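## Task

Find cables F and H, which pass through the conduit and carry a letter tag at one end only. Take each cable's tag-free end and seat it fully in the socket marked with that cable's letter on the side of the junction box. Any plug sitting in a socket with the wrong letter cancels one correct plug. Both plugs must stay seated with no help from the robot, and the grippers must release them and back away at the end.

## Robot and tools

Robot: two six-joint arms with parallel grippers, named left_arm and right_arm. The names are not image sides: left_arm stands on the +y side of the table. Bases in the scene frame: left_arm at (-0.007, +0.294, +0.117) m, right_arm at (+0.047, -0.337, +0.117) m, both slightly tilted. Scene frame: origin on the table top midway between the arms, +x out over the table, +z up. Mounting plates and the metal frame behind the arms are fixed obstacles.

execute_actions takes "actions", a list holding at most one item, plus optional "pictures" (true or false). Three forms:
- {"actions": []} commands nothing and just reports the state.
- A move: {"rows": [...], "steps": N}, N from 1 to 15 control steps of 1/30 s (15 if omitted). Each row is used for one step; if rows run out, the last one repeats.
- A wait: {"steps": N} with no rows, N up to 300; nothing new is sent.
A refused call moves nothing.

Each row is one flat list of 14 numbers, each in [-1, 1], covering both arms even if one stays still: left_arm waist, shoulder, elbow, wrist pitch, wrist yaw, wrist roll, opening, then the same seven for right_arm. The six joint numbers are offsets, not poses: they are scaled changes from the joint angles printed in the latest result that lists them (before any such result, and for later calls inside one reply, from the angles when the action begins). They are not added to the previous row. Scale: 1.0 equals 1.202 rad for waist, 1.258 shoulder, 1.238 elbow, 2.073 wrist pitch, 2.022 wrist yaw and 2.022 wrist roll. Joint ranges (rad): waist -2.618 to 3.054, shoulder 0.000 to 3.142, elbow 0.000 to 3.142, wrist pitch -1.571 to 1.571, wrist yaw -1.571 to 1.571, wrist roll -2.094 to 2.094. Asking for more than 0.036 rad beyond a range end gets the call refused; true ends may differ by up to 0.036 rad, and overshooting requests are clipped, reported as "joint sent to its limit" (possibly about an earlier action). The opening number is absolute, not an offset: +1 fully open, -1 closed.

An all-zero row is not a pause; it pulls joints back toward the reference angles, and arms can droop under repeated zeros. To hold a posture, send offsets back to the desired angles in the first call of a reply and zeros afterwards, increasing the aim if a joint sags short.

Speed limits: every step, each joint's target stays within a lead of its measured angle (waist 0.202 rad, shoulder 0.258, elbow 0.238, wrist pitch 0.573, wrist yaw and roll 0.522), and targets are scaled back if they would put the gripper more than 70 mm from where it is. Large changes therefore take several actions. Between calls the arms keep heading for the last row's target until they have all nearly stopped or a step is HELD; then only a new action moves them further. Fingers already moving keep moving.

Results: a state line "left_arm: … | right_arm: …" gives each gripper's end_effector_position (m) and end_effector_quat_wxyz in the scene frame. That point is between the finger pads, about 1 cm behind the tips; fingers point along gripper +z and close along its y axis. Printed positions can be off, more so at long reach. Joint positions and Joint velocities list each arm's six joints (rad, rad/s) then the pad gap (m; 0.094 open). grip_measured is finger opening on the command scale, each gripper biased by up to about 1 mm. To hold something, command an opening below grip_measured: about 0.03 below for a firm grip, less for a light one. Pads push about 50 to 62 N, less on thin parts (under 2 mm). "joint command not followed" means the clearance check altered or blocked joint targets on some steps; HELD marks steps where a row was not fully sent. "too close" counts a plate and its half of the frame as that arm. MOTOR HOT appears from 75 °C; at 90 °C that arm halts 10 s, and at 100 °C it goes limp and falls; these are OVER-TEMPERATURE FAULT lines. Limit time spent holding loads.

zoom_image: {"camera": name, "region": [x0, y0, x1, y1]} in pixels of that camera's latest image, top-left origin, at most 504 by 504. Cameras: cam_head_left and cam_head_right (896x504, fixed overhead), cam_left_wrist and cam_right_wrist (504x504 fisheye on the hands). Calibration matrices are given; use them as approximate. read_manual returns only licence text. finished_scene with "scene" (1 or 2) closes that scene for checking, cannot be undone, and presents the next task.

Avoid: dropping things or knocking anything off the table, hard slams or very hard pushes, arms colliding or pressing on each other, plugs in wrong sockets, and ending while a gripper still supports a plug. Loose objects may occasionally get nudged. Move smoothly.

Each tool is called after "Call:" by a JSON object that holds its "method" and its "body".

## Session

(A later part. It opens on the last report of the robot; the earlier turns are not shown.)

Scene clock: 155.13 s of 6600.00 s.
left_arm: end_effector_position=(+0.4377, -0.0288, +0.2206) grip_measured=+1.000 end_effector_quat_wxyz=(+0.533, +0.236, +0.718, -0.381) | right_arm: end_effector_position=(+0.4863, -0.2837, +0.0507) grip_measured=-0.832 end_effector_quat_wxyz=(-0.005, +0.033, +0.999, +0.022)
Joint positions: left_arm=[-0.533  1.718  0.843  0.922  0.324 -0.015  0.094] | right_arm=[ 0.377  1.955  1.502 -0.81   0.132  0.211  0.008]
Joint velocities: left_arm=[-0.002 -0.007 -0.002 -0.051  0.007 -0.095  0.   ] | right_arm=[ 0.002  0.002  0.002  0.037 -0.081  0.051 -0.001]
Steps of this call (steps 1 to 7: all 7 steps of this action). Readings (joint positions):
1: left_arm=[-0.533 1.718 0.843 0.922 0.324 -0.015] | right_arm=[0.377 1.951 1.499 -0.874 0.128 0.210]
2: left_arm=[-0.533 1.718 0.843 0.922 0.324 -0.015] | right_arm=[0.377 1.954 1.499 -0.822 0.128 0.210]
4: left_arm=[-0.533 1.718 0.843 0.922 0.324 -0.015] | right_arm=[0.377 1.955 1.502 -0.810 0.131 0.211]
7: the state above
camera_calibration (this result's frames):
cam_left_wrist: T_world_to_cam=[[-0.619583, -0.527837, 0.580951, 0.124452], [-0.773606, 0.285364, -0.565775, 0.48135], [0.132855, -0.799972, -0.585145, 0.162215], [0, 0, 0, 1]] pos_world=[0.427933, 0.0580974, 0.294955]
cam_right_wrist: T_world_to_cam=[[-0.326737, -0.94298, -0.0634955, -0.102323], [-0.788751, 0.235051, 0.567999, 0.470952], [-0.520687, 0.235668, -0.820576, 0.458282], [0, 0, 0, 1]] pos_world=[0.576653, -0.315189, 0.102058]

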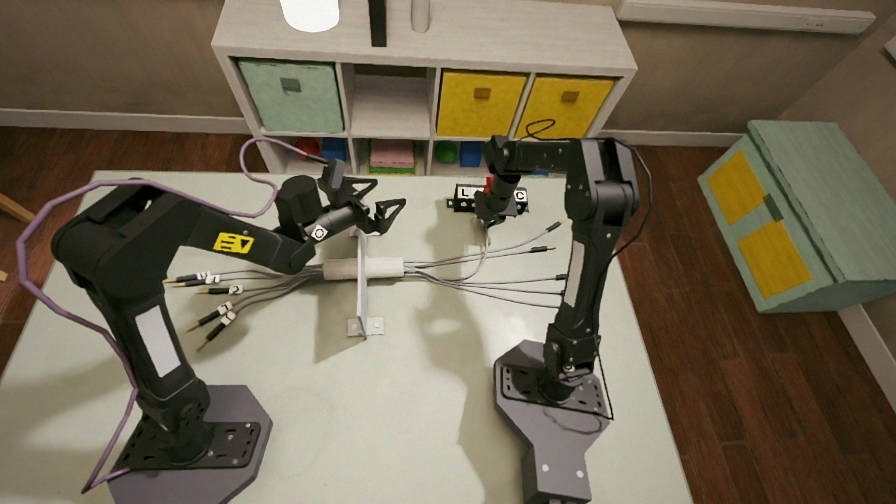

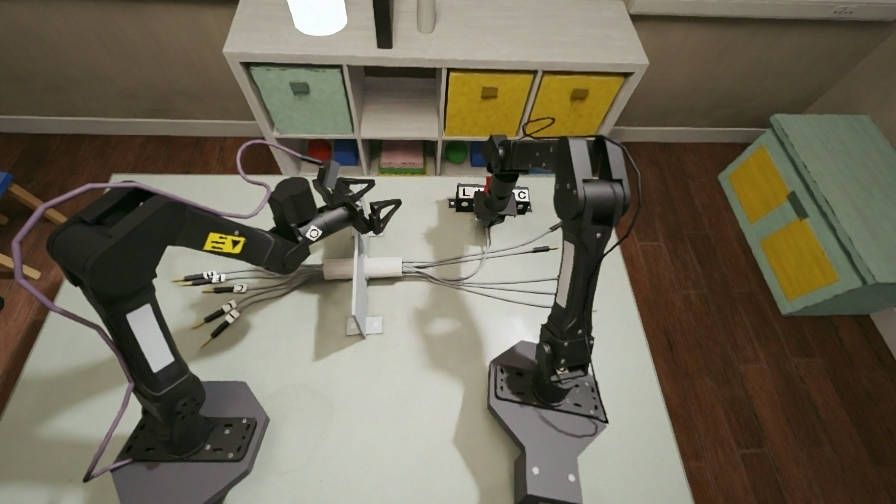

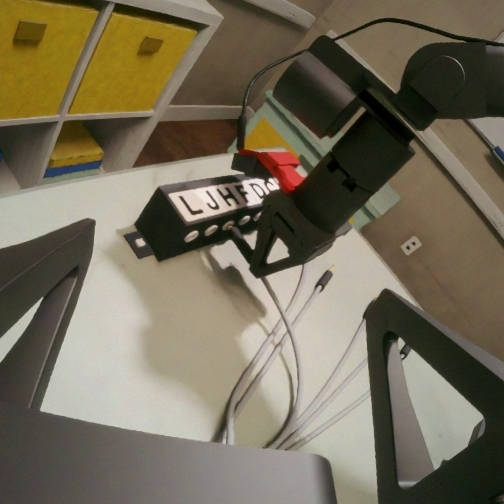

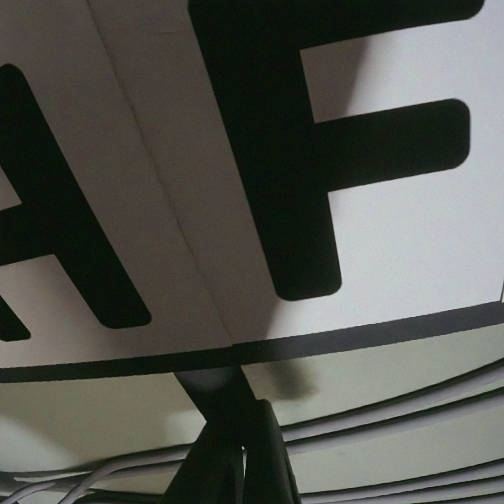

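Call:
{"method": "execute_actions", "body": {"actions": [{"rows":[[0,0,0,0,0,0,1,0,0,0.02,-0.06,0,0,-0.83]],"steps":6}], "pictures": false}}

Call:
{"method": "execute_actions", "body": {"actions": [{"rows":[[0,0,0,0,0,0,1,0,0,0.06,0.27,0,0,-0.83]],"steps":5}], "pictures": false}}

Call:
{"method": "execute_actions", "body": {"actions": [{"rows":[[0,0,0,0,0,0,1,0,0,0.02,-0.06,0,0,-0.83]],"steps":6}], "pictures": false}}

Call:
{"method": "execute_actions", "body": {"actions": [{"rows":[[0,0,0,0,0,0,1,0,0,0.06,0.27,0,0,-0.83]],"steps":5}], "pictures": false}}

Call:
{"method": "execute_actions", "body": {"actions": [{"rows":[[0,0,0,0,0,0,1,0,0,0.02,-0.06,0,0,-0.83]],"steps":6}], "pictures": false}}

Call:
{"method": "execute_actions", "body": {"actions": [{"rows":[[0,0,0,0,0,0,1,0,0,0.06,0.27,0,0,-0.83]],"steps":5}], "pictures": false}}

Call:
{"method": "execute_actions", "body": {"actions": [{"rows":[[0,0,0,0,0,0,1,0,0,0.02,-0.06,0,0,-0.83]],"steps":6}], "pictures": false}}

Call:
{"method": "execute_actions", "body": {"actions": [{"rows":[[0,0,0,0,0,0,1,0,0,0.06,0.27,0,0,-0.83]],"steps":5}]}}

Call:
{"method": "zoom_image", "body": {"camera": "cam_left_wrist", "region": [200,200,265,255]}}

Scene clock: 157.13 s of 6600.00 s.
left_arm: end_effector_position=(+0.4377, -0.0288, +0.2206) grip_measured=+1.000 end_effector_quat_wxyz=(+0.533, +0.236, +0.718, -0.381) | right_arm: end_effector_position=(+0.4668, -0.2863, +0.0516) grip_measured=-0.832 end_effector_quat_wxyz=(-0.044, +0.027, +0.999, +0.017)
Joint positions: left_arm=[-0.533  1.718  0.843  0.922  0.324 -0.015  0.094] | right_arm=[ 0.377  1.955  1.502 -0.89   0.13   0.212  0.008]
Joint velocities: left_arm=[ 0.007 -0.002  0.022 -0.022 -0.051 -0.081 -0.   ] | right_arm=[-0.007 -0.022  0.002 -0.183  0.007  0.037 -0.   ]
Steps of this call (steps 1 to 15: the robot went on to your last target; steps 16 to 54: nothing new was sent; steps 55 to 60: all 6 steps of this action). Readings (joint positions):
55: left_arm=[-0.533 1.718 0.843 0.922 0.324 -0.015] | right_arm=[0.377 1.955 1.502 -0.831 0.133 0.212]
56: left_arm=[-0.533 1.718 0.843 0.922 0.324 -0.015] | right_arm=[0.377 1.955 1.502 -0.847 0.133 0.212]
58: left_arm=[-0.533 1.718 0.843 0.922 0.324 -0.015] | right_arm=[0.377 1.955 1.502 -0.874 0.132 0.212]
60: the state above

Scene clock: 157.30 s of 6600.00 s.
left_arm: end_effector_position=(+0.4377, -0.0288, +0.2206) grip_measured=+1.000 end_effector_quat_wxyz=(+0.533, +0.236, +0.718, -0.381) | right_arm: end_effector_position=(+0.4863, -0.2836, +0.0499) grip_measured=-0.832 end_effector_quat_wxyz=(-0.006, +0.034, +0.999, +0.022)
Joint positions: left_arm=[-0.533  1.718  0.843  0.922  0.324 -0.015  0.094] | right_arm=[ 0.377  1.958  1.505 -0.811  0.133  0.213  0.008]
Joint velocities: left_arm=[ 0.007 -0.012 -0.007  0.066 -0.051  0.037  0.   ] | right_arm=[ 0.007 -0.022  0.002 -0.11   0.022 -0.007 -0.001]
Steps of this call (steps 1 to 5: all 5 steps of this action). Readings (joint positions):
1: left_arm=[-0.533 1.718 0.843 0.922 0.324 -0.015] | right_arm=[0.377 1.955 1.502 -0.869 0.129 0.212]
2: left_arm=[-0.533 1.718 0.843 0.922 0.324 -0.015] | right_arm=[0.377 1.958 1.502 -0.818 0.129 0.212]
4: left_arm=[-0.533 1.718 0.843 0.922 0.324 -0.015] | right_arm=[0.377 1.958 1.505 -0.811 0.132 0.213]
5: the state above

Scene clock: 157.50 s of 6600.00 s.
left_arm: end_effector_position=(+0.4377, -0.0288, +0.2206) grip_measured=+1.000 end_effector_quat_wxyz=(+0.533, +0.236, +0.718, -0.381) | right_arm: end_effector_position=(+0.4668, -0.2862, +0.0507) grip_measured=-0.832 end_effector_quat_wxyz=(-0.045, +0.027, +0.998, +0.016)
Joint positions: left_arm=[-0.533  1.718  0.843  0.922  0.324 -0.015  0.094] | right_arm=[ 0.377  1.958  1.505 -0.891  0.13   0.213  0.008]
Joint velocities: left_arm=[-0.007  0.002 -0.002 -0.051  0.022  0.007 -0.   ] | right_arm=[ 0.002 -0.002 -0.012 -0.11  -0.066  0.022 -0.001]
Steps of this call (steps 1 to 6: all 6 steps of this action). Readings (joint positions):
1: left_arm=[-0.533 1.718 0.843 0.922 0.324 -0.015] | right_arm=[0.377 1.958 1.505 -0.832 0.133 0.213]
2: left_arm=[-0.533 1.718 0.843 0.922 0.324 -0.015] | right_arm=[0.377 1.958 1.505 -0.848 0.133 0.213]
4: left_arm=[-0.533 1.718 0.843 0.922 0.324 -0.015] | right_arm=[0.377 1.958 1.505 -0.876 0.132 0.213]
6: the state above

Scene clock: 157.67 s of 6600.00 s.
left_arm: end_effector_position=(+0.4377, -0.0288, +0.2206) grip_measured=+1.000 end_effector_quat_wxyz=(+0.533, +0.236, +0.718, -0.381) | right_arm: end_effector_position=(+0.4862, -0.2836, +0.0490) grip_measured=-0.832 end_effector_quat_wxyz=(-0.008, +0.034, +0.999, +0.022)
Joint positions: left_arm=[-0.533  1.718  0.843  0.922  0.324 -0.015  0.094] | right_arm=[ 0.377  1.962  1.507 -0.813  0.133  0.214  0.008]
Joint velocities: left_arm=[-0.017 -0.007  0.002 -0.022  0.037  0.037 -0.   ] | right_arm=[-0.012 -0.027 -0.002  0.007  0.022  0.022 -0.001]
Steps of this call (steps 1 to 5: all 5 steps of this action). Readings (joint positions):
1: left_arm=[-0.533 1.718 0.843 0.922 0.324 -0.015] | right_arm=[0.377 1.958 1.505 -0.870 0.130 0.213]
2: left_arm=[-0.533 1.718 0.843 0.922 0.324 -0.015] | right_arm=[0.377 1.961 1.505 -0.819 0.130 0.213]
4: left_arm=[-0.533 1.718 0.843 0.922 0.324 -0.015] | right_arm=[0.377 1.962 1.507 -0.813 0.133 0.214]
5: the state above

Scene clock: 157.87 s of 6600.00 s.
left_arm: end_effector_position=(+0.4377, -0.0288, +0.2206) grip_measured=+1.000 end_effector_quat_wxyz=(+0.533, +0.236, +0.718, -0.381) | right_arm: end_effector_position=(+0.4668, -0.2860, +0.0499) grip_measured=-0.832 end_effector_quat_wxyz=(-0.046, +0.028, +0.998, +0.016)
Joint positions: left_arm=[-0.533  1.718  0.843  0.922  0.324 -0.015  0.094] | right_arm=[ 0.377  1.962  1.507 -0.892  0.13   0.214  0.008]
Joint velocities: left_arm=[ 0.002 -0.007 -0.002 -0.007  0.022 -0.095  0.001] | right_arm=[ 0.017  0.002  0.007 -0.11  -0.037  0.022  0.001]
Steps of this call (steps 1 to 6: all 6 steps of this action). Readings (joint positions):
1: left_arm=[-0.533 1.718 0.843 0.922 0.324 -0.015] | right_arm=[0.377 1.962 1.507 -0.834 0.133 0.214]
2: left_arm=[-0.533 1.718 0.843 0.922 0.324 -0.015] | right_arm=[0.377 1.962 1.507 -0.850 0.133 0.214]
4: left_arm=[-0.533 1.718 0.843 0.922 0.324 -0.015] | right_arm=[0.377 1.962 1.507 -0.877 0.132 0.214]
6: the state above

Scene clock: 158.03 s of 6600.00 s.
left_arm: end_effector_position=(+0.4377, -0.0288, +0.2206) grip_measured=+1.000 end_effector_quat_wxyz=(+0.533, +0.236, +0.718, -0.381) | right_arm: end_effector_position=(+0.4860, -0.2835, +0.0480) grip_measured=-0.832 end_effector_quat_wxyz=(-0.009, +0.034, +0.999, +0.021)
Joint positions: left_arm=[-0.533  1.718  0.843  0.922  0.324 -0.015  0.094] | right_arm=[ 0.377  1.966  1.51  -0.815  0.134  0.215  0.008]
Joint velocities: left_arm=[ 0.002 -0.007 -0.007  0.022 -0.066 -0.037 -0.001] | right_arm=[-0.002 -0.017  0.007 -0.037  0.051 -0.037  0.001]
Steps of this call (steps 1 to 5: all 5 steps of this action). Readings (joint positions):
1: left_arm=[-0.533 1.718 0.843 0.922 0.324 -0.015] | right_arm=[0.377 1.962 1.507 -0.871 0.130 0.214]
2: left_arm=[-0.533 1.718 0.843 0.922 0.324 -0.015] | right_arm=[0.377 1.965 1.507 -0.820 0.130 0.214]
4: left_arm=[-0.533 1.718 0.843 0.922 0.324 -0.015] | right_arm=[0.377 1.966 1.510 -0.815 0.133 0.215]
5: the state above

Scene clock: 158.23 s of 6600.00 s.
left_arm: end_effector_position=(+0.4377, -0.0288, +0.2206) grip_measured=+1.000 end_effector_quat_wxyz=(+0.533, +0.236, +0.718, -0.381) | right_arm: end_effector_position=(+0.4667, -0.2859, +0.0490) grip_measured=-0.832 end_effector_quat_wxyz=(-0.047, +0.028, +0.998, +0.016)
Joint positions: left_arm=[-0.533  1.718  0.843  0.922  0.324 -0.015  0.094] | right_arm=[ 0.377  1.966  1.51  -0.893  0.13   0.215  0.008]
Joint velocities: left_arm=[ 0.007 -0.012  0.027 -0.007 -0.022  0.022  0.   ] | right_arm=[-0.002  0.012 -0.007 -0.095 -0.051 -0.007 -0.001]
Steps of this call (steps 1 to 6: all 6 steps of this action). Readings (joint positions):
1: left_arm=[-0.533 1.718 0.843 0.922 0.324 -0.015] | right_arm=[0.377 1.966 1.510 -0.835 0.134 0.215]
2: left_arm=[-0.533 1.718 0.843 0.922 0.324 -0.015] | right_arm=[0.377 1.966 1.510 -0.851 0.134 0.215]
4: left_arm=[-0.533 1.718 0.843 0.922 0.324 -0.015] | right_arm=[0.377 1.966 1.510 -0.878 0.133 0.215]
6: the state above

Scene clock: 158.40 s of 6600.00 s.
left_arm: end_effector_position=(+0.4377, -0.0288, +0.2206) grip_measured=+1.000 end_effector_quat_wxyz=(+0.533, +0.236, +0.718, -0.381) | right_arm: end_effector_position=(+0.4861, -0.2834, +0.0470) grip_measured=-0.832 end_effector_quat_wxyz=(-0.010, +0.035, +0.999, +0.021)
Joint positions: left_arm=[-0.533  1.718  0.843  0.922  0.324 -0.015  0.094] | right_arm=[ 0.377  1.97   1.512 -0.815  0.134  0.217  0.008]
Joint velocities: left_arm=[ 0.007 -0.002 -0.002 -0.007  0.007 -0.081  0.   ] | right_arm=[-0.002 -0.007 -0.017  0.051  0.066  0.022 -0.001]
Steps of this call (steps 1 to 5: all 5 steps of this action). Readings (joint positions):
1: left_arm=[-0.533 1.718 0.843 0.922 0.324 -0.015] | right_arm=[0.377 1.966 1.510 -0.872 0.130 0.215]
2: left_arm=[-0.533 1.718 0.843 0.922 0.324 -0.015] | right_arm=[0.377 1.969 1.510 -0.821 0.130 0.215]
4: left_arm=[-0.533 1.718 0.843 0.922 0.324 -0.015] | right_arm=[0.377 1.970 1.512 -0.815 0.134 0.217]
5: the state above
camera_calibration (this result's frames):
cam_left_wrist: T_world_to_cam=[[-0.619583, -0.527837, 0.580951, 0.124452], [-0.773606, 0.285364, -0.565775, 0.48135], [0.132855, -0.799972, -0.585145, 0.162215], [0, 0, 0, 1]] pos_world=[0.427933, 0.0580974, 0.294955]
cam_right_wrist: T_world_to_cam=[[-0.330633, -0.942037, -0.0569839, -0.100481], [-0.782215, 0.239756, 0.575028, 0.470662], [-0.528036, 0.234697, -0.816147, 0.458166], [0, 0, 0, 1]] pos_world=[0.576865, -0.315031, 0.0975609]

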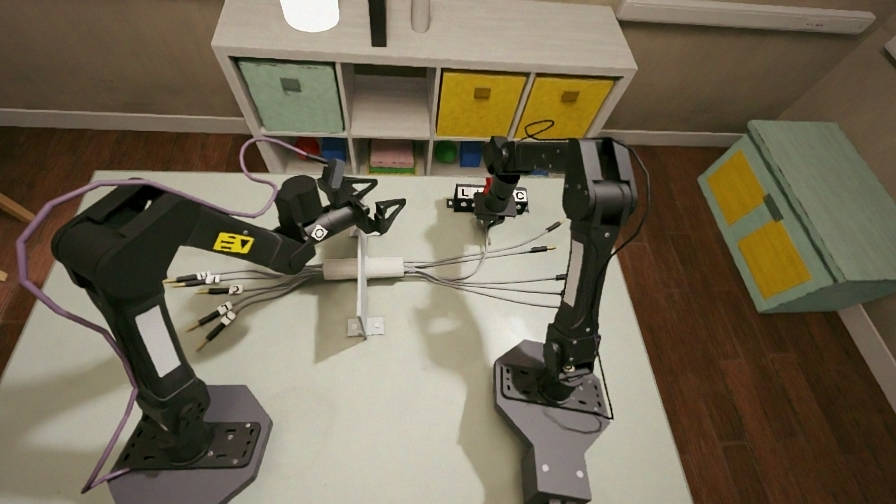

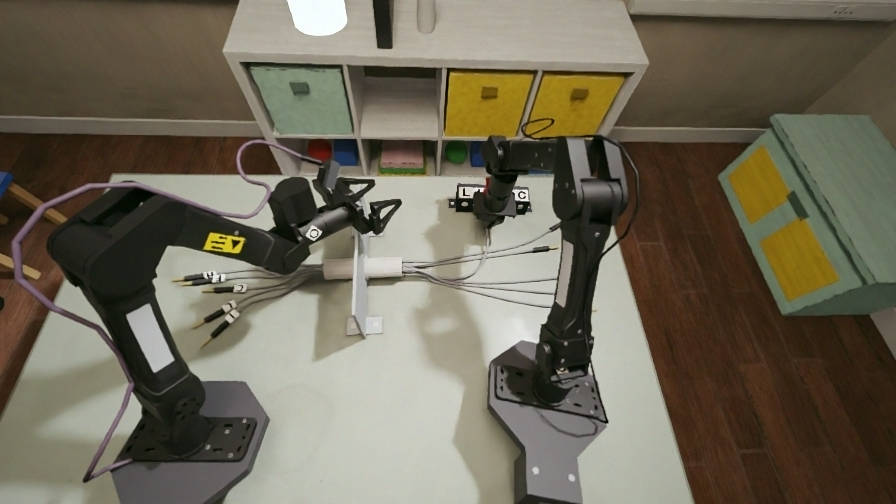

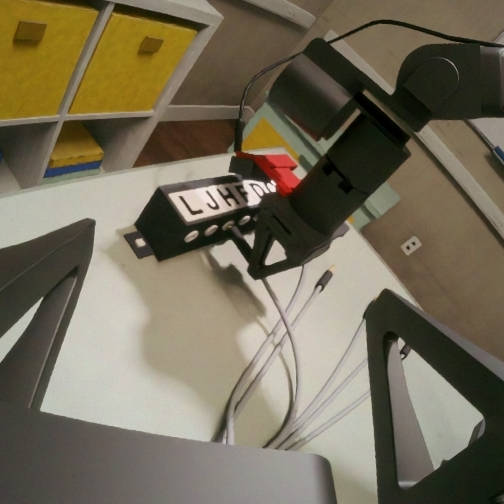

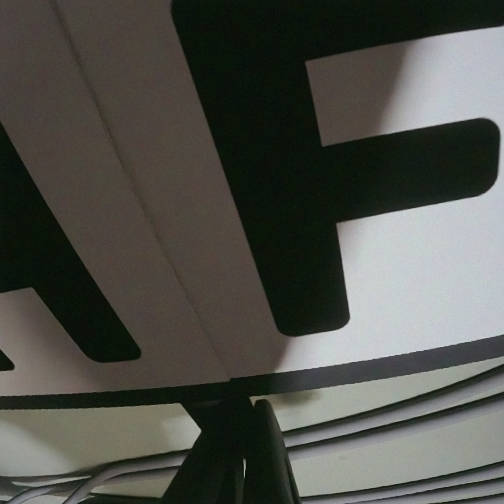

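Region (200, 200, 265, 255) of cam_left_wrist's 504x504 image, scaled by 7.754, with more detail than that image has; it fills the top 426 rows of this view, and the rest is white.

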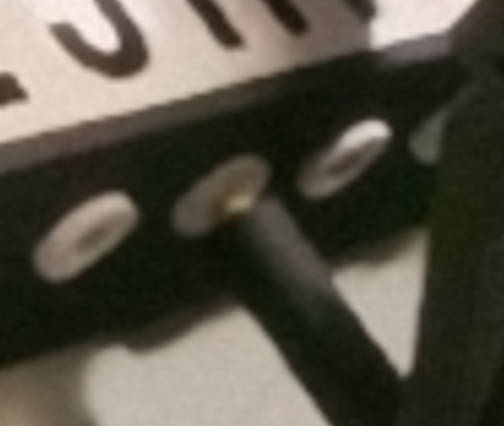

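Call:
{"method": "execute_actions", "body": {"actions": [{"rows":[[0,0,0,0,0,0,1,0,-0.02,-0.03,-0.05,0,0,-0.5],[0,0,0,0,0,0,1,0,-0.05,-0.08,-0.05,0,0,-0.5],[0,0,0,0,0,0,1,0,-0.12,-0.16,0.0,0,0,-0.5]],"steps":15}]}}

Scene clock: 160.10 s of 6600.00 s.
left_arm: end_effector_position=(+0.4377, -0.0288, +0.2206) grip_measured=+1.000 end_effector_quat_wxyz=(+0.533, +0.236, +0.718, -0.381) | right_arm: end_effector_position=(+0.4306, -0.2925, +0.0517) grip_measured=-0.503 end_effector_quat_wxyz=(-0.052, +0.029, +0.998, +0.012)
Joint positions: left_arm=[-0.533  1.718  0.843  0.922  0.324 -0.015  0.094] | right_arm=[ 0.377  1.852  1.322 -0.831  0.135  0.22   0.023]
Joint velocities: left_arm=[-0.007 -0.002  0.002 -0.066 -0.022 -0.022 -0.   ] | right_arm=[ 0.007 -0.017 -0.022 -0.037 -0.037 -0.007  0.001]
Steps of this call (steps 1 to 15: the robot went on to your last target; steps 16 to 36: nothing new was sent; steps 37 to 51: all 15 steps of this action). Readings (joint positions):
37: left_arm=[-0.533 1.718 0.843 0.922 0.324 -0.015] | right_arm=[0.377 1.970 1.508 -0.830 0.135 0.220]
38: left_arm=[-0.533 1.718 0.843 0.922 0.324 -0.015] | right_arm=[0.377 1.964 1.495 -0.834 0.135 0.220]
40: left_arm=[-0.533 1.718 0.843 0.922 0.324 -0.015] | right_arm=[0.377 1.913 1.400 -0.813 0.135 0.220]
44: left_arm=[-0.533 1.718 0.843 0.922 0.324 -0.015] | right_arm=[0.377 1.855 1.322 -0.841 0.135 0.220]
51: the state above
camera_calibration (this result's frames):
cam_left_wrist: T_world_to_cam=[[-0.619583, -0.527837, 0.580951, 0.124452], [-0.773606, 0.285364, -0.565775, 0.48135], [0.132855, -0.799972, -0.585145, 0.162215], [0, 0, 0, 1]] pos_world=[0.427933, 0.0580974, 0.294955]
cam_right_wrist: T_world_to_cam=[[-0.321908, -0.946629, -0.0163866, -0.134326], [-0.733432, 0.238389, 0.636591, 0.402201], [-0.598709, 0.216942, -0.771027, 0.457728], [0, 0, 0, 1]] pos_world=[0.525792, -0.322338, 0.0946824]

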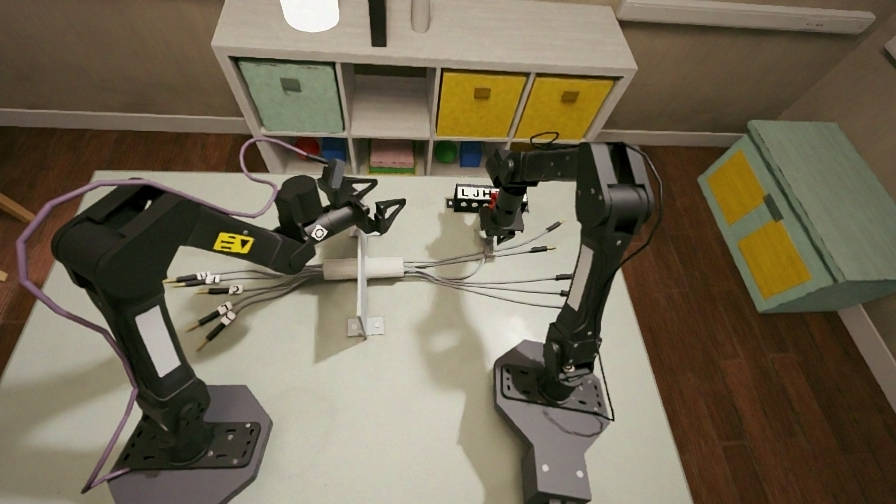

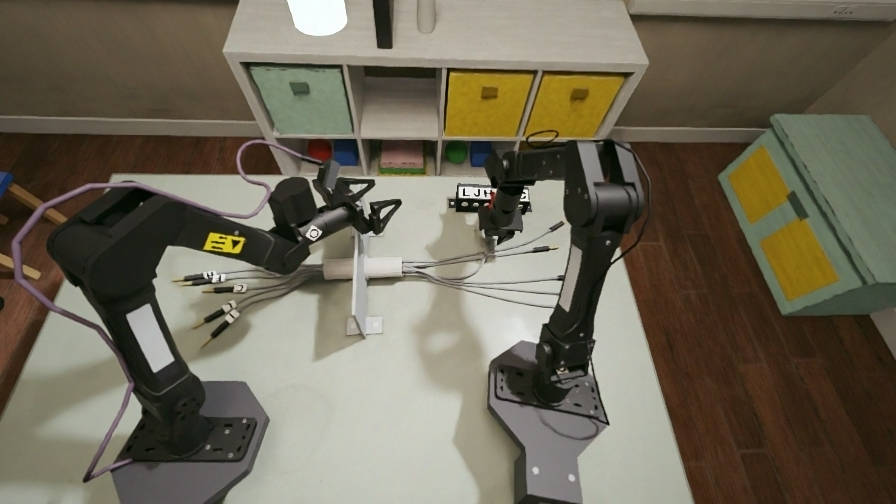

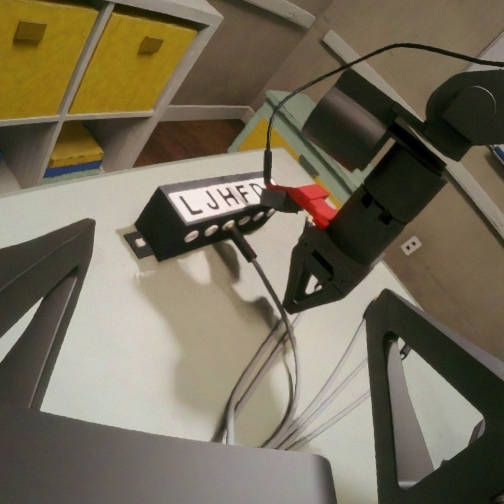

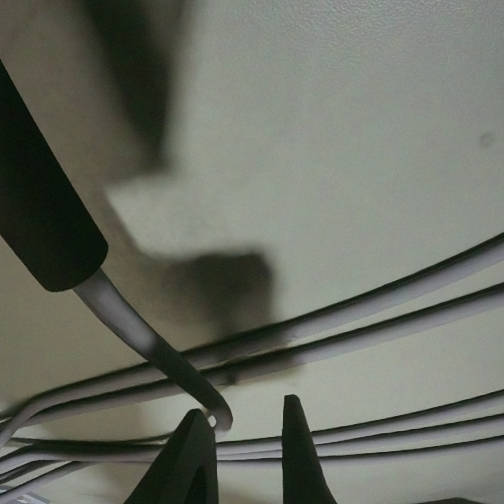

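Call:
{"method": "execute_actions", "body": {"actions": [{"rows":[[0,0,0,0,0,0,1,0,-0.14,0.03,0.03,0,0,-0.2]],"steps":12}]}}

Call:
{"method": "zoom_image", "body": {"camera": "cam_left_wrist", "region": [200,200,280,270]}}

Scene clock: 161.50 s of 6600.00 s.
left_arm: end_effector_position=(+0.4377, -0.0288, +0.2206) grip_measured=+1.000 end_effector_quat_wxyz=(+0.533, +0.236, +0.718, -0.381) | right_arm: end_effector_position=(+0.4777, -0.2976, +0.1176) grip_measured=-0.203 end_effector_quat_wxyz=(+0.070, +0.049, +0.996, +0.035)
Joint positions: left_arm=[-0.533  1.718  0.843  0.922  0.324 -0.015  0.094] | right_arm=[ 0.377  1.678  1.344 -0.775  0.134  0.22   0.037]
Joint velocities: left_arm=[ 0.012  0.007 -0.002 -0.007 -0.007  0.066 -0.001] | right_arm=[-0.002  0.012  0.007 -0.022  0.037 -0.081  0.   ]
Steps of this call (steps 1 to 15: the robot went on to your last target; steps 16 to 30: nothing new was sent; steps 31 to 42: all 12 steps of this action). Readings (joint positions):
31: left_arm=[-0.533 1.718 0.843 0.922 0.324 -0.015] | right_arm=[0.377 1.842 1.322 -0.825 0.134 0.220]
32: left_arm=[-0.533 1.718 0.843 0.922 0.324 -0.015] | right_arm=[0.377 1.824 1.322 -0.824 0.134 0.220]
34: left_arm=[-0.533 1.718 0.843 0.922 0.324 -0.015] | right_arm=[0.377 1.763 1.322 -0.811 0.134 0.220]
38: left_arm=[-0.533 1.718 0.843 0.922 0.324 -0.015] | right_arm=[0.377 1.683 1.341 -0.786 0.134 0.220]
42: the state above
camera_calibration (this result's frames):
cam_left_wrist: T_world_to_cam=[[-0.619583, -0.527837, 0.580951, 0.124452], [-0.773606, 0.285364, -0.565775, 0.48135], [0.132855, -0.799972, -0.585145, 0.162215], [0, 0, 0, 1]] pos_world=[0.427933, 0.0580974, 0.294955]
cam_right_wrist: T_world_to_cam=[[-0.34561, -0.928905, -0.133003, -0.0925466], [-0.856375, 0.254277, 0.449405, 0.481466], [-0.383635, 0.26922, -0.883371, 0.46381], [0, 0, 0, 1]] pos_world=[0.558264, -0.33326, 0.181034]

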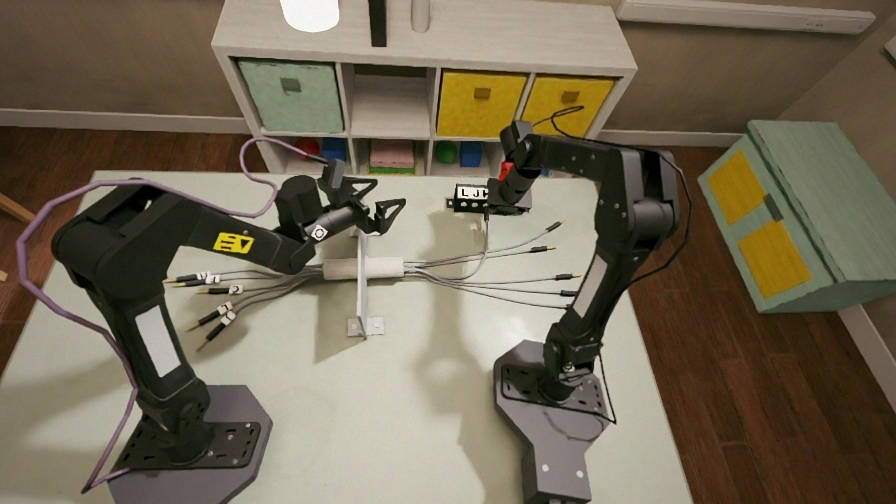

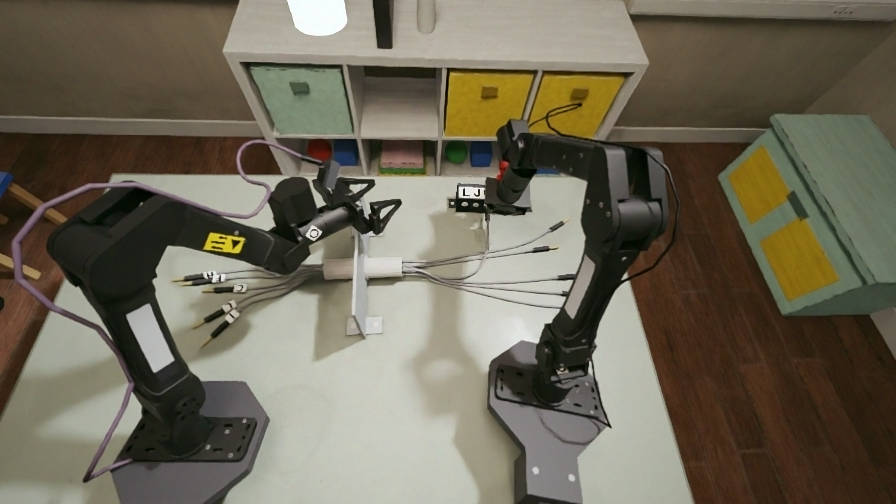

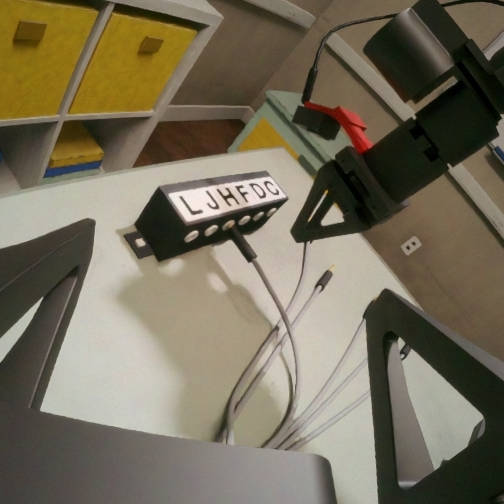

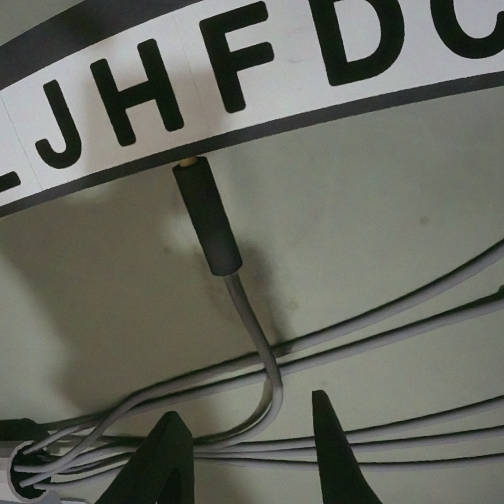

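Region (200, 200, 280, 270) of cam_left_wrist's 504x504 image, scaled by 6.300, with more detail than that image has; it fills the top 441 rows of this view, and the rest is white.

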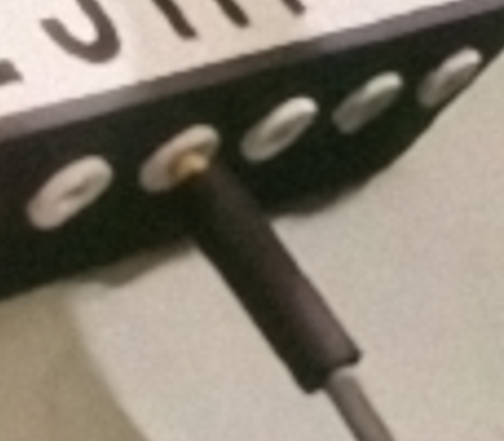

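Call:
{"method": "execute_actions", "body": {"actions": [{"rows":[[0,0,0,0,0,0,1,-0.362,0.02,-0.08,0,-0.056,0.549,-0.4]],"steps":15}], "pictures": false}}

Call:
{"method": "execute_actions", "body": {"actions": [{"rows":[[0,0,0,0,0,0,1,0,0,0.025,0,0,0,-0.4]],"steps":8}]}}

Scene clock: 164.80 s of 6600.00 s.
left_arm: end_effector_position=(+0.4377, -0.0288, +0.2206) grip_measured=+1.000 end_effector_quat_wxyz=(+0.533, +0.236, +0.718, -0.381) | right_arm: end_effector_position=(+0.4274, -0.4508, +0.0669) grip_measured=-0.397 end_effector_quat_wxyz=(-0.001, +0.690, +0.724, -0.003)
Joint positions: left_arm=[-0.533  1.718  0.843  0.922  0.324 -0.015  0.094] | right_arm=[-0.074  1.716  1.256 -0.761  0.033  1.24   0.028]
Joint velocities: left_arm=[-0.017 -0.012 -0.007  0.007 -0.007  0.022 -0.   ] | right_arm=[ 0.134  0.007 -0.022  0.022 -0.095  0.549 -0.001]
Steps of this call (steps 1 to 15: the robot went on to your last target; steps 16 to 84: nothing new was sent; steps 85 to 99: all 15 steps of this action). Readings (joint positions):
85: left_arm=[-0.533 1.718 0.843 0.922 0.324 -0.015] | right_arm=[0.361 1.679 1.335 -0.766 0.113 0.283]
86: left_arm=[-0.533 1.718 0.843 0.922 0.324 -0.015] | right_arm=[0.329 1.679 1.321 -0.759 0.085 0.371]
88: left_arm=[-0.533 1.718 0.843 0.922 0.324 -0.015] | right_arm=[0.222 1.688 1.287 -0.757 0.057 0.549]
92: left_arm=[-0.533 1.718 0.843 0.922 0.324 -0.015] | right_arm=[-0.026 1.715 1.258 -0.757 0.042 0.927]
99: the state above

Scene clock: 165.07 s of 6600.00 s.
left_arm: end_effector_position=(+0.4377, -0.0288, +0.2206) grip_measured=+1.000 end_effector_quat_wxyz=(+0.533, +0.236, +0.718, -0.381) | right_arm: end_effector_position=(+0.4279, -0.4491, +0.0669) grip_measured=-0.397 end_effector_quat_wxyz=(-0.002, +0.691, +0.723, -0.001)
Joint positions: left_arm=[-0.533  1.718  0.843  0.922  0.324 -0.015  0.094] | right_arm=[-0.071  1.716  1.256 -0.761  0.03   1.245  0.028]
Joint velocities: left_arm=[-0.022 -0.007 -0.007 -0.051  0.022 -0.095  0.001] | right_arm=[ 0.002  0.007  0.012  0.066  0.066 -0.051 -0.001]
Steps of this call (steps 1 to 8: all 8 steps of this action). Readings (joint positions):
1: left_arm=[-0.533 1.718 0.843 0.922 0.324 -0.015] | right_arm=[-0.071 1.716 1.256 -0.761 0.031 1.245]
2: left_arm=[-0.533 1.718 0.843 0.922 0.324 -0.015] | right_arm=[-0.071 1.716 1.256 -0.761 0.030 1.245]
4: left_arm=[-0.533 1.718 0.843 0.922 0.324 -0.015] | right_arm=[-0.071 1.716 1.256 -0.761 0.030 1.245]
8: the state above
camera_calibration (this result's frames):
cam_left_wrist: T_world_to_cam=[[-0.619583, -0.527837, 0.580951, 0.124452], [-0.773606, 0.285364, -0.565775, 0.48135], [0.132855, -0.799972, -0.585145, 0.162215], [0, 0, 0, 1]] pos_world=[0.427933, 0.0580974, 0.294955]
cam_right_wrist: T_world_to_cam=[[-0.975511, 0.21919, -0.0182709, 0.520178], [0.173213, 0.816765, 0.550356, 0.305377], [0.135555, 0.533714, -0.83473, 0.334159], [0, 0, 0, 1]] pos_world=[0.409248, -0.541784, 0.120371]

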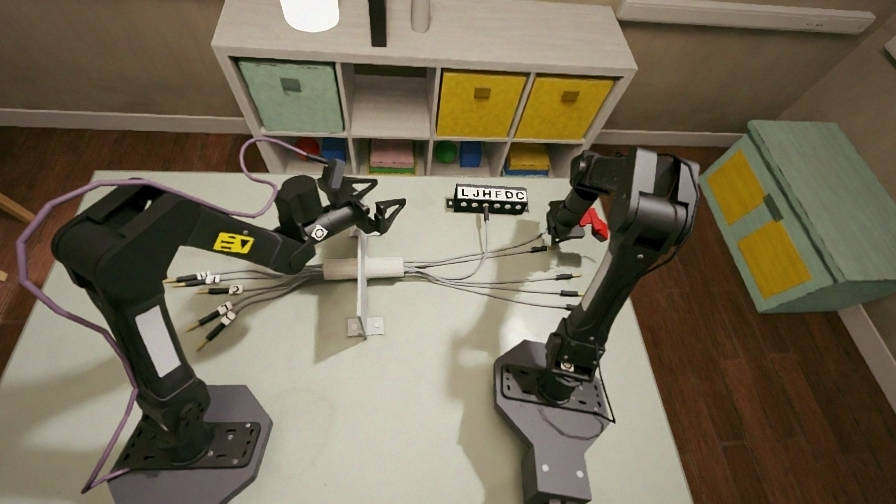

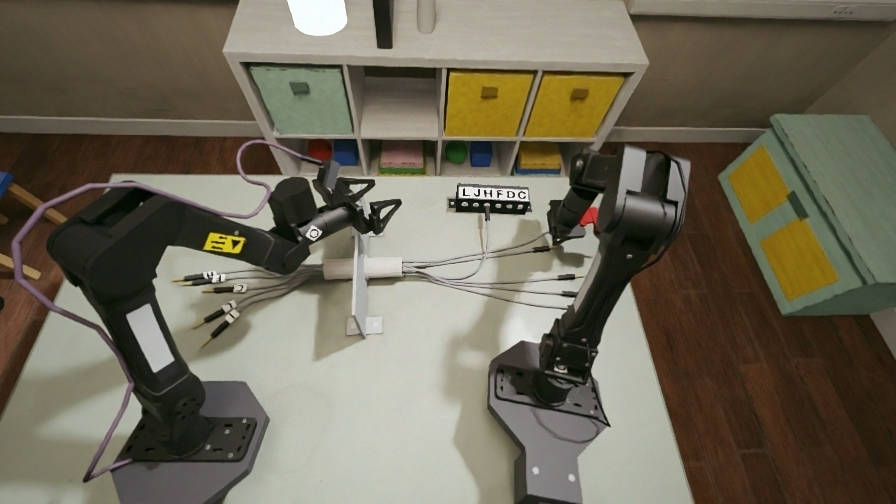

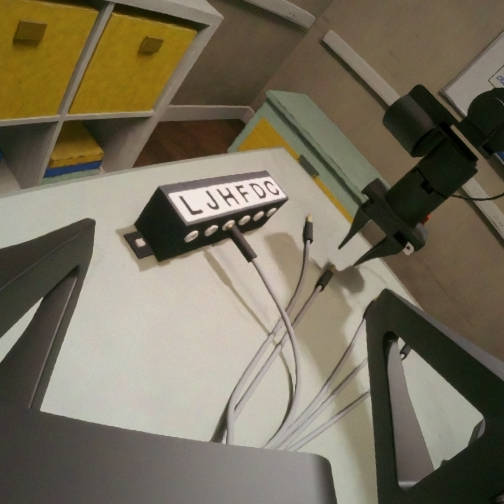

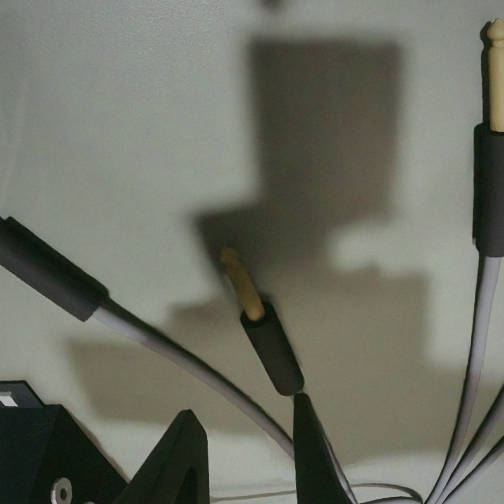

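Call:
{"method": "execute_actions", "body": {"actions": [{"rows":[[0,0,0,0,0,0,1,0.06,0.03,-0.01,0.02,-0.005,-0.047,-0.4],[0,0,0,0,0,0,1,0.06,0.06,-0.02,0.04,-0.005,-0.047,-0.4],[0,0,0,0,0,0,1,0.06,0.08,-0.028,0.058,-0.005,-0.047,-0.4]],"steps":13}]}}

Scene clock: 168.40 s of 6600.00 s.
left_arm: end_effector_position=(+0.4377, -0.0288, +0.2206) grip_measured=+1.000 end_effector_quat_wxyz=(+0.533, +0.236, +0.718, -0.381) | right_arm: end_effector_position=(+0.4318, -0.4194, +0.0286) grip_measured=-0.397 end_effector_quat_wxyz=(-0.021, +0.636, +0.772, +0.006)
Joint positions: left_arm=[-0.533  1.718  0.843  0.922  0.324 -0.015  0.094] | right_arm=[-0.002  1.817  1.231 -0.665  0.024  1.164  0.028]
Joint velocities: left_arm=[ 0.017  0.002 -0.002  0.037 -0.051  0.051  0.001] | right_arm=[-0.017 -0.007 -0.007  0.11  -0.037 -0.022  0.001]
Steps of this call (steps 1 to 15: the robot went on to your last target; steps 16 to 87: nothing new was sent; steps 88 to 100: all 13 steps of this action). Readings (joint positions):
88: left_arm=[-0.533 1.718 0.843 0.922 0.324 -0.015] | right_arm=[-0.066 1.718 1.256 -0.759 0.031 1.234]
89: left_arm=[-0.533 1.718 0.843 0.922 0.324 -0.015] | right_arm=[-0.056 1.725 1.256 -0.750 0.031 1.219]
91: left_arm=[-0.533 1.718 0.843 0.922 0.324 -0.015] | right_arm=[-0.027 1.758 1.256 -0.711 0.029 1.197]
95: left_arm=[-0.533 1.718 0.843 0.922 0.324 -0.015] | right_arm=[-0.001 1.817 1.238 -0.678 0.026 1.174]
100: the state above
camera_calibration (this result's frames):
cam_left_wrist: T_world_to_cam=[[-0.619583, -0.527837, 0.580951, 0.124452], [-0.773606, 0.285364, -0.565775, 0.48135], [0.132855, -0.799972, -0.585145, 0.162215], [0, 0, 0, 1]] pos_world=[0.427933, 0.0580974, 0.294955]
cam_right_wrist: T_world_to_cam=[[-0.997216, 0.0743941, 0.0050887, 0.464804], [0.0636366, 0.813473, 0.57811, 0.346703], [0.0388685, 0.576825, -0.815943, 0.345102], [0, 0, 0, 1]] pos_world=[0.428033, -0.515676, 0.0787858]

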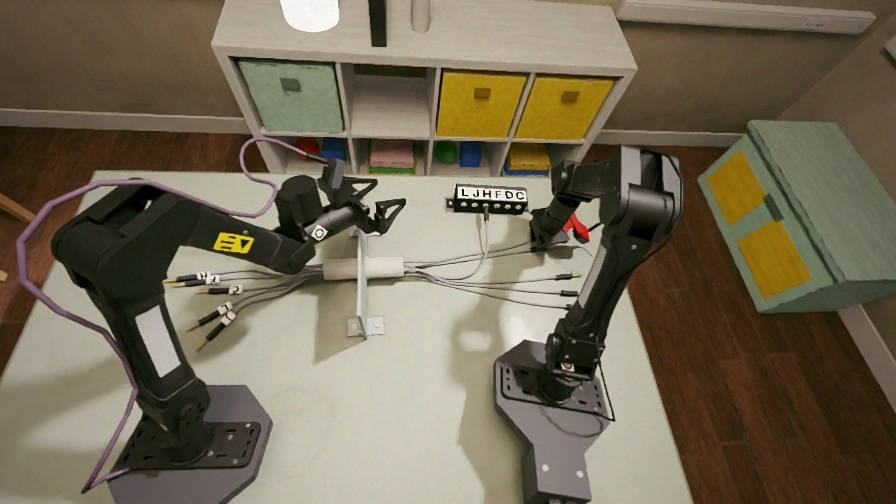

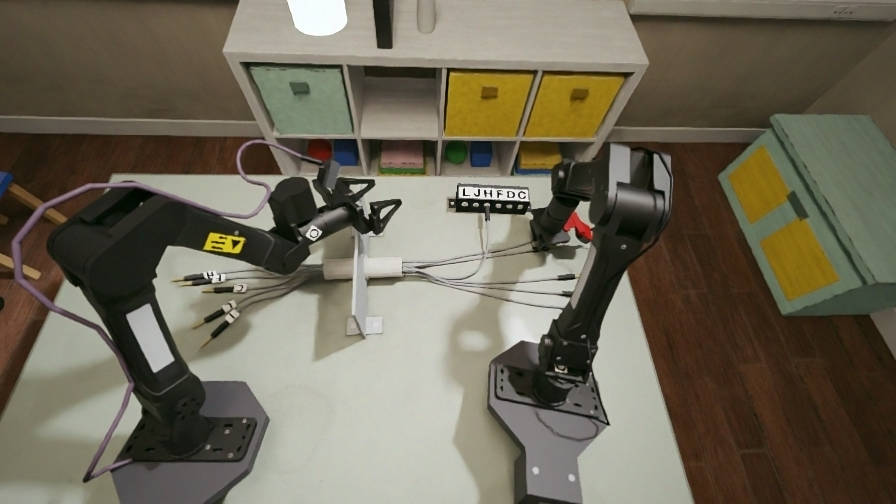

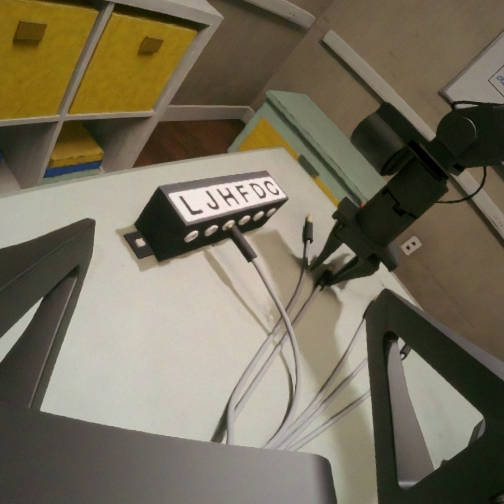

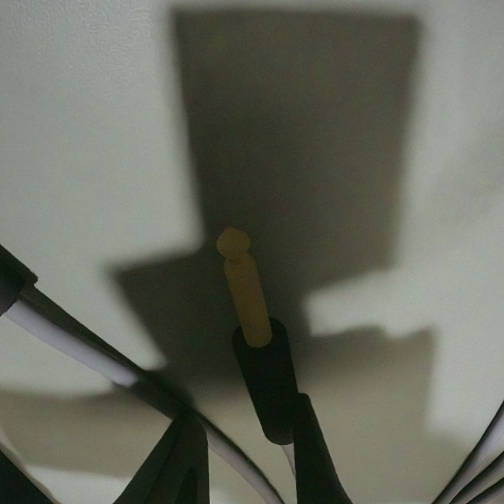

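Call:
{"method": "execute_actions", "body": {"actions": [{"rows":[[0,0,0,0,0,0,1,0,0.008,-0.042,0.022,0,0,-0.4]],"steps":10}]}}

Scene clock: 170.17 s of 6600.00 s.
left_arm: end_effector_position=(+0.4377, -0.0288, +0.2206) grip_measured=+1.000 end_effector_quat_wxyz=(+0.533, +0.236, +0.718, -0.381) | right_arm: end_effector_position=(+0.4233, -0.4169, +0.0202) grip_measured=-0.397 end_effector_quat_wxyz=(-0.027, +0.634, +0.773, +0.004)
Joint positions: left_arm=[-0.533  1.718  0.843  0.922  0.324 -0.015  0.094] | right_arm=[-0.002  1.821  1.193 -0.634  0.023  1.16   0.028]
Joint velocities: left_arm=[-0.002  0.002  0.002 -0.11  -0.022 -0.022 -0.001] | right_arm=[ 0.007  0.002 -0.002 -0.022  0.037 -0.037 -0.   ]
Steps of this call (steps 1 to 15: the robot went on to your last target; steps 16 to 43: nothing new was sent; steps 44 to 53: all 10 steps of this action). Readings (joint positions):
44: left_arm=[-0.533 1.718 0.843 0.922 0.324 -0.015] | right_arm=[-0.002 1.817 1.226 -0.654 0.023 1.160]
45: left_arm=[-0.533 1.718 0.843 0.922 0.324 -0.015] | right_arm=[-0.002 1.817 1.218 -0.645 0.023 1.160]
47: left_arm=[-0.533 1.718 0.843 0.922 0.324 -0.015] | right_arm=[-0.002 1.818 1.202 -0.639 0.023 1.160]
51: left_arm=[-0.533 1.718 0.843 0.922 0.324 -0.015] | right_arm=[-0.002 1.821 1.193 -0.636 0.023 1.160]
53: the state above
camera_calibration (this result's frames):
cam_left_wrist: T_world_to_cam=[[-0.619583, -0.527837, 0.580951, 0.124452], [-0.773606, 0.285364, -0.565775, 0.48135], [0.132855, -0.799972, -0.585145, 0.162215], [0, 0, 0, 1]] pos_world=[0.427933, 0.0580974, 0.294955]
cam_right_wrist: T_world_to_cam=[[-0.997476, 0.0692474, 0.0156995, 0.453886], [0.0654856, 0.811708, 0.580381, 0.348475], [0.0274465, 0.579944, -0.814194, 0.343213], [0, 0, 0, 1]] pos_world=[0.4205, -0.513335, 0.0700677]

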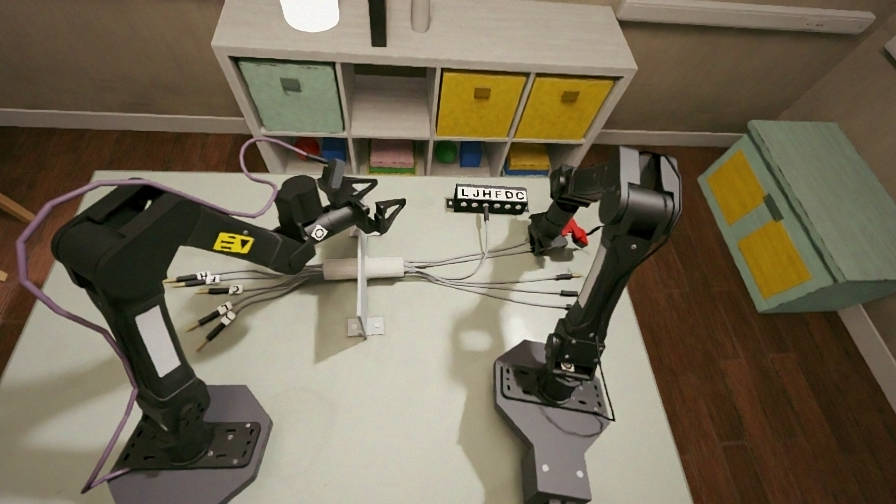

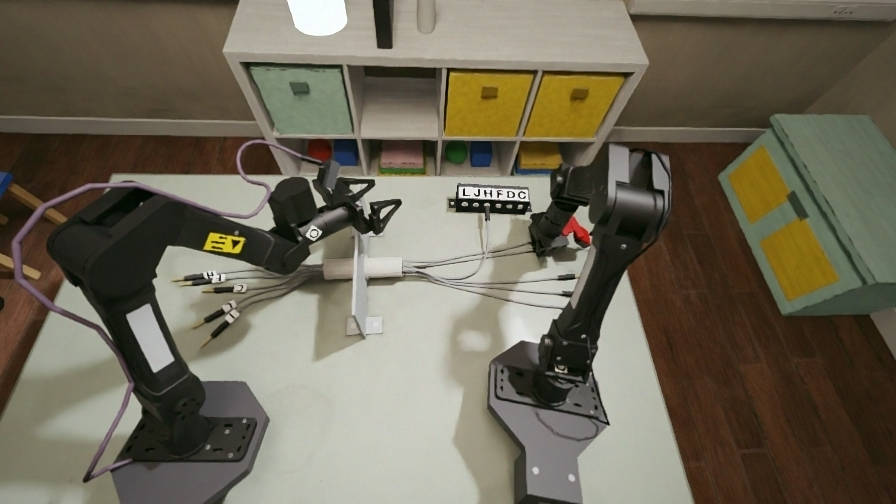

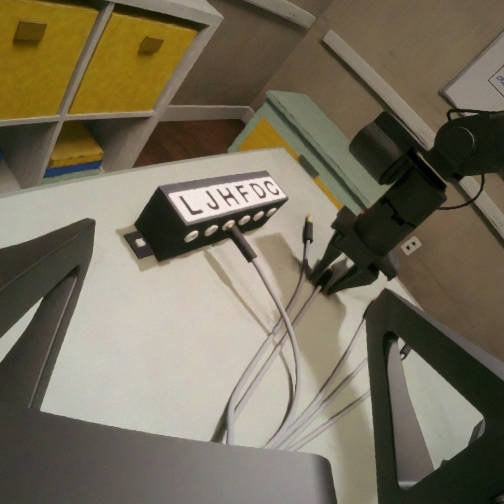

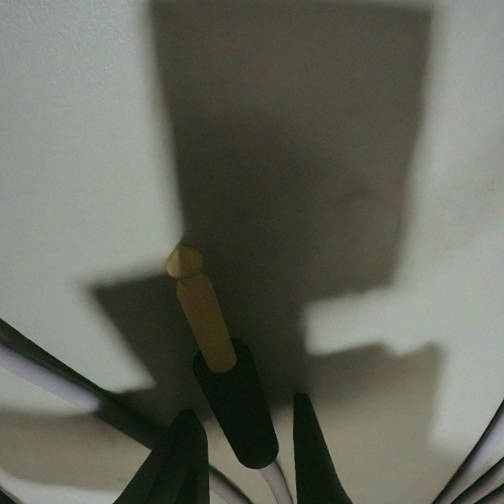

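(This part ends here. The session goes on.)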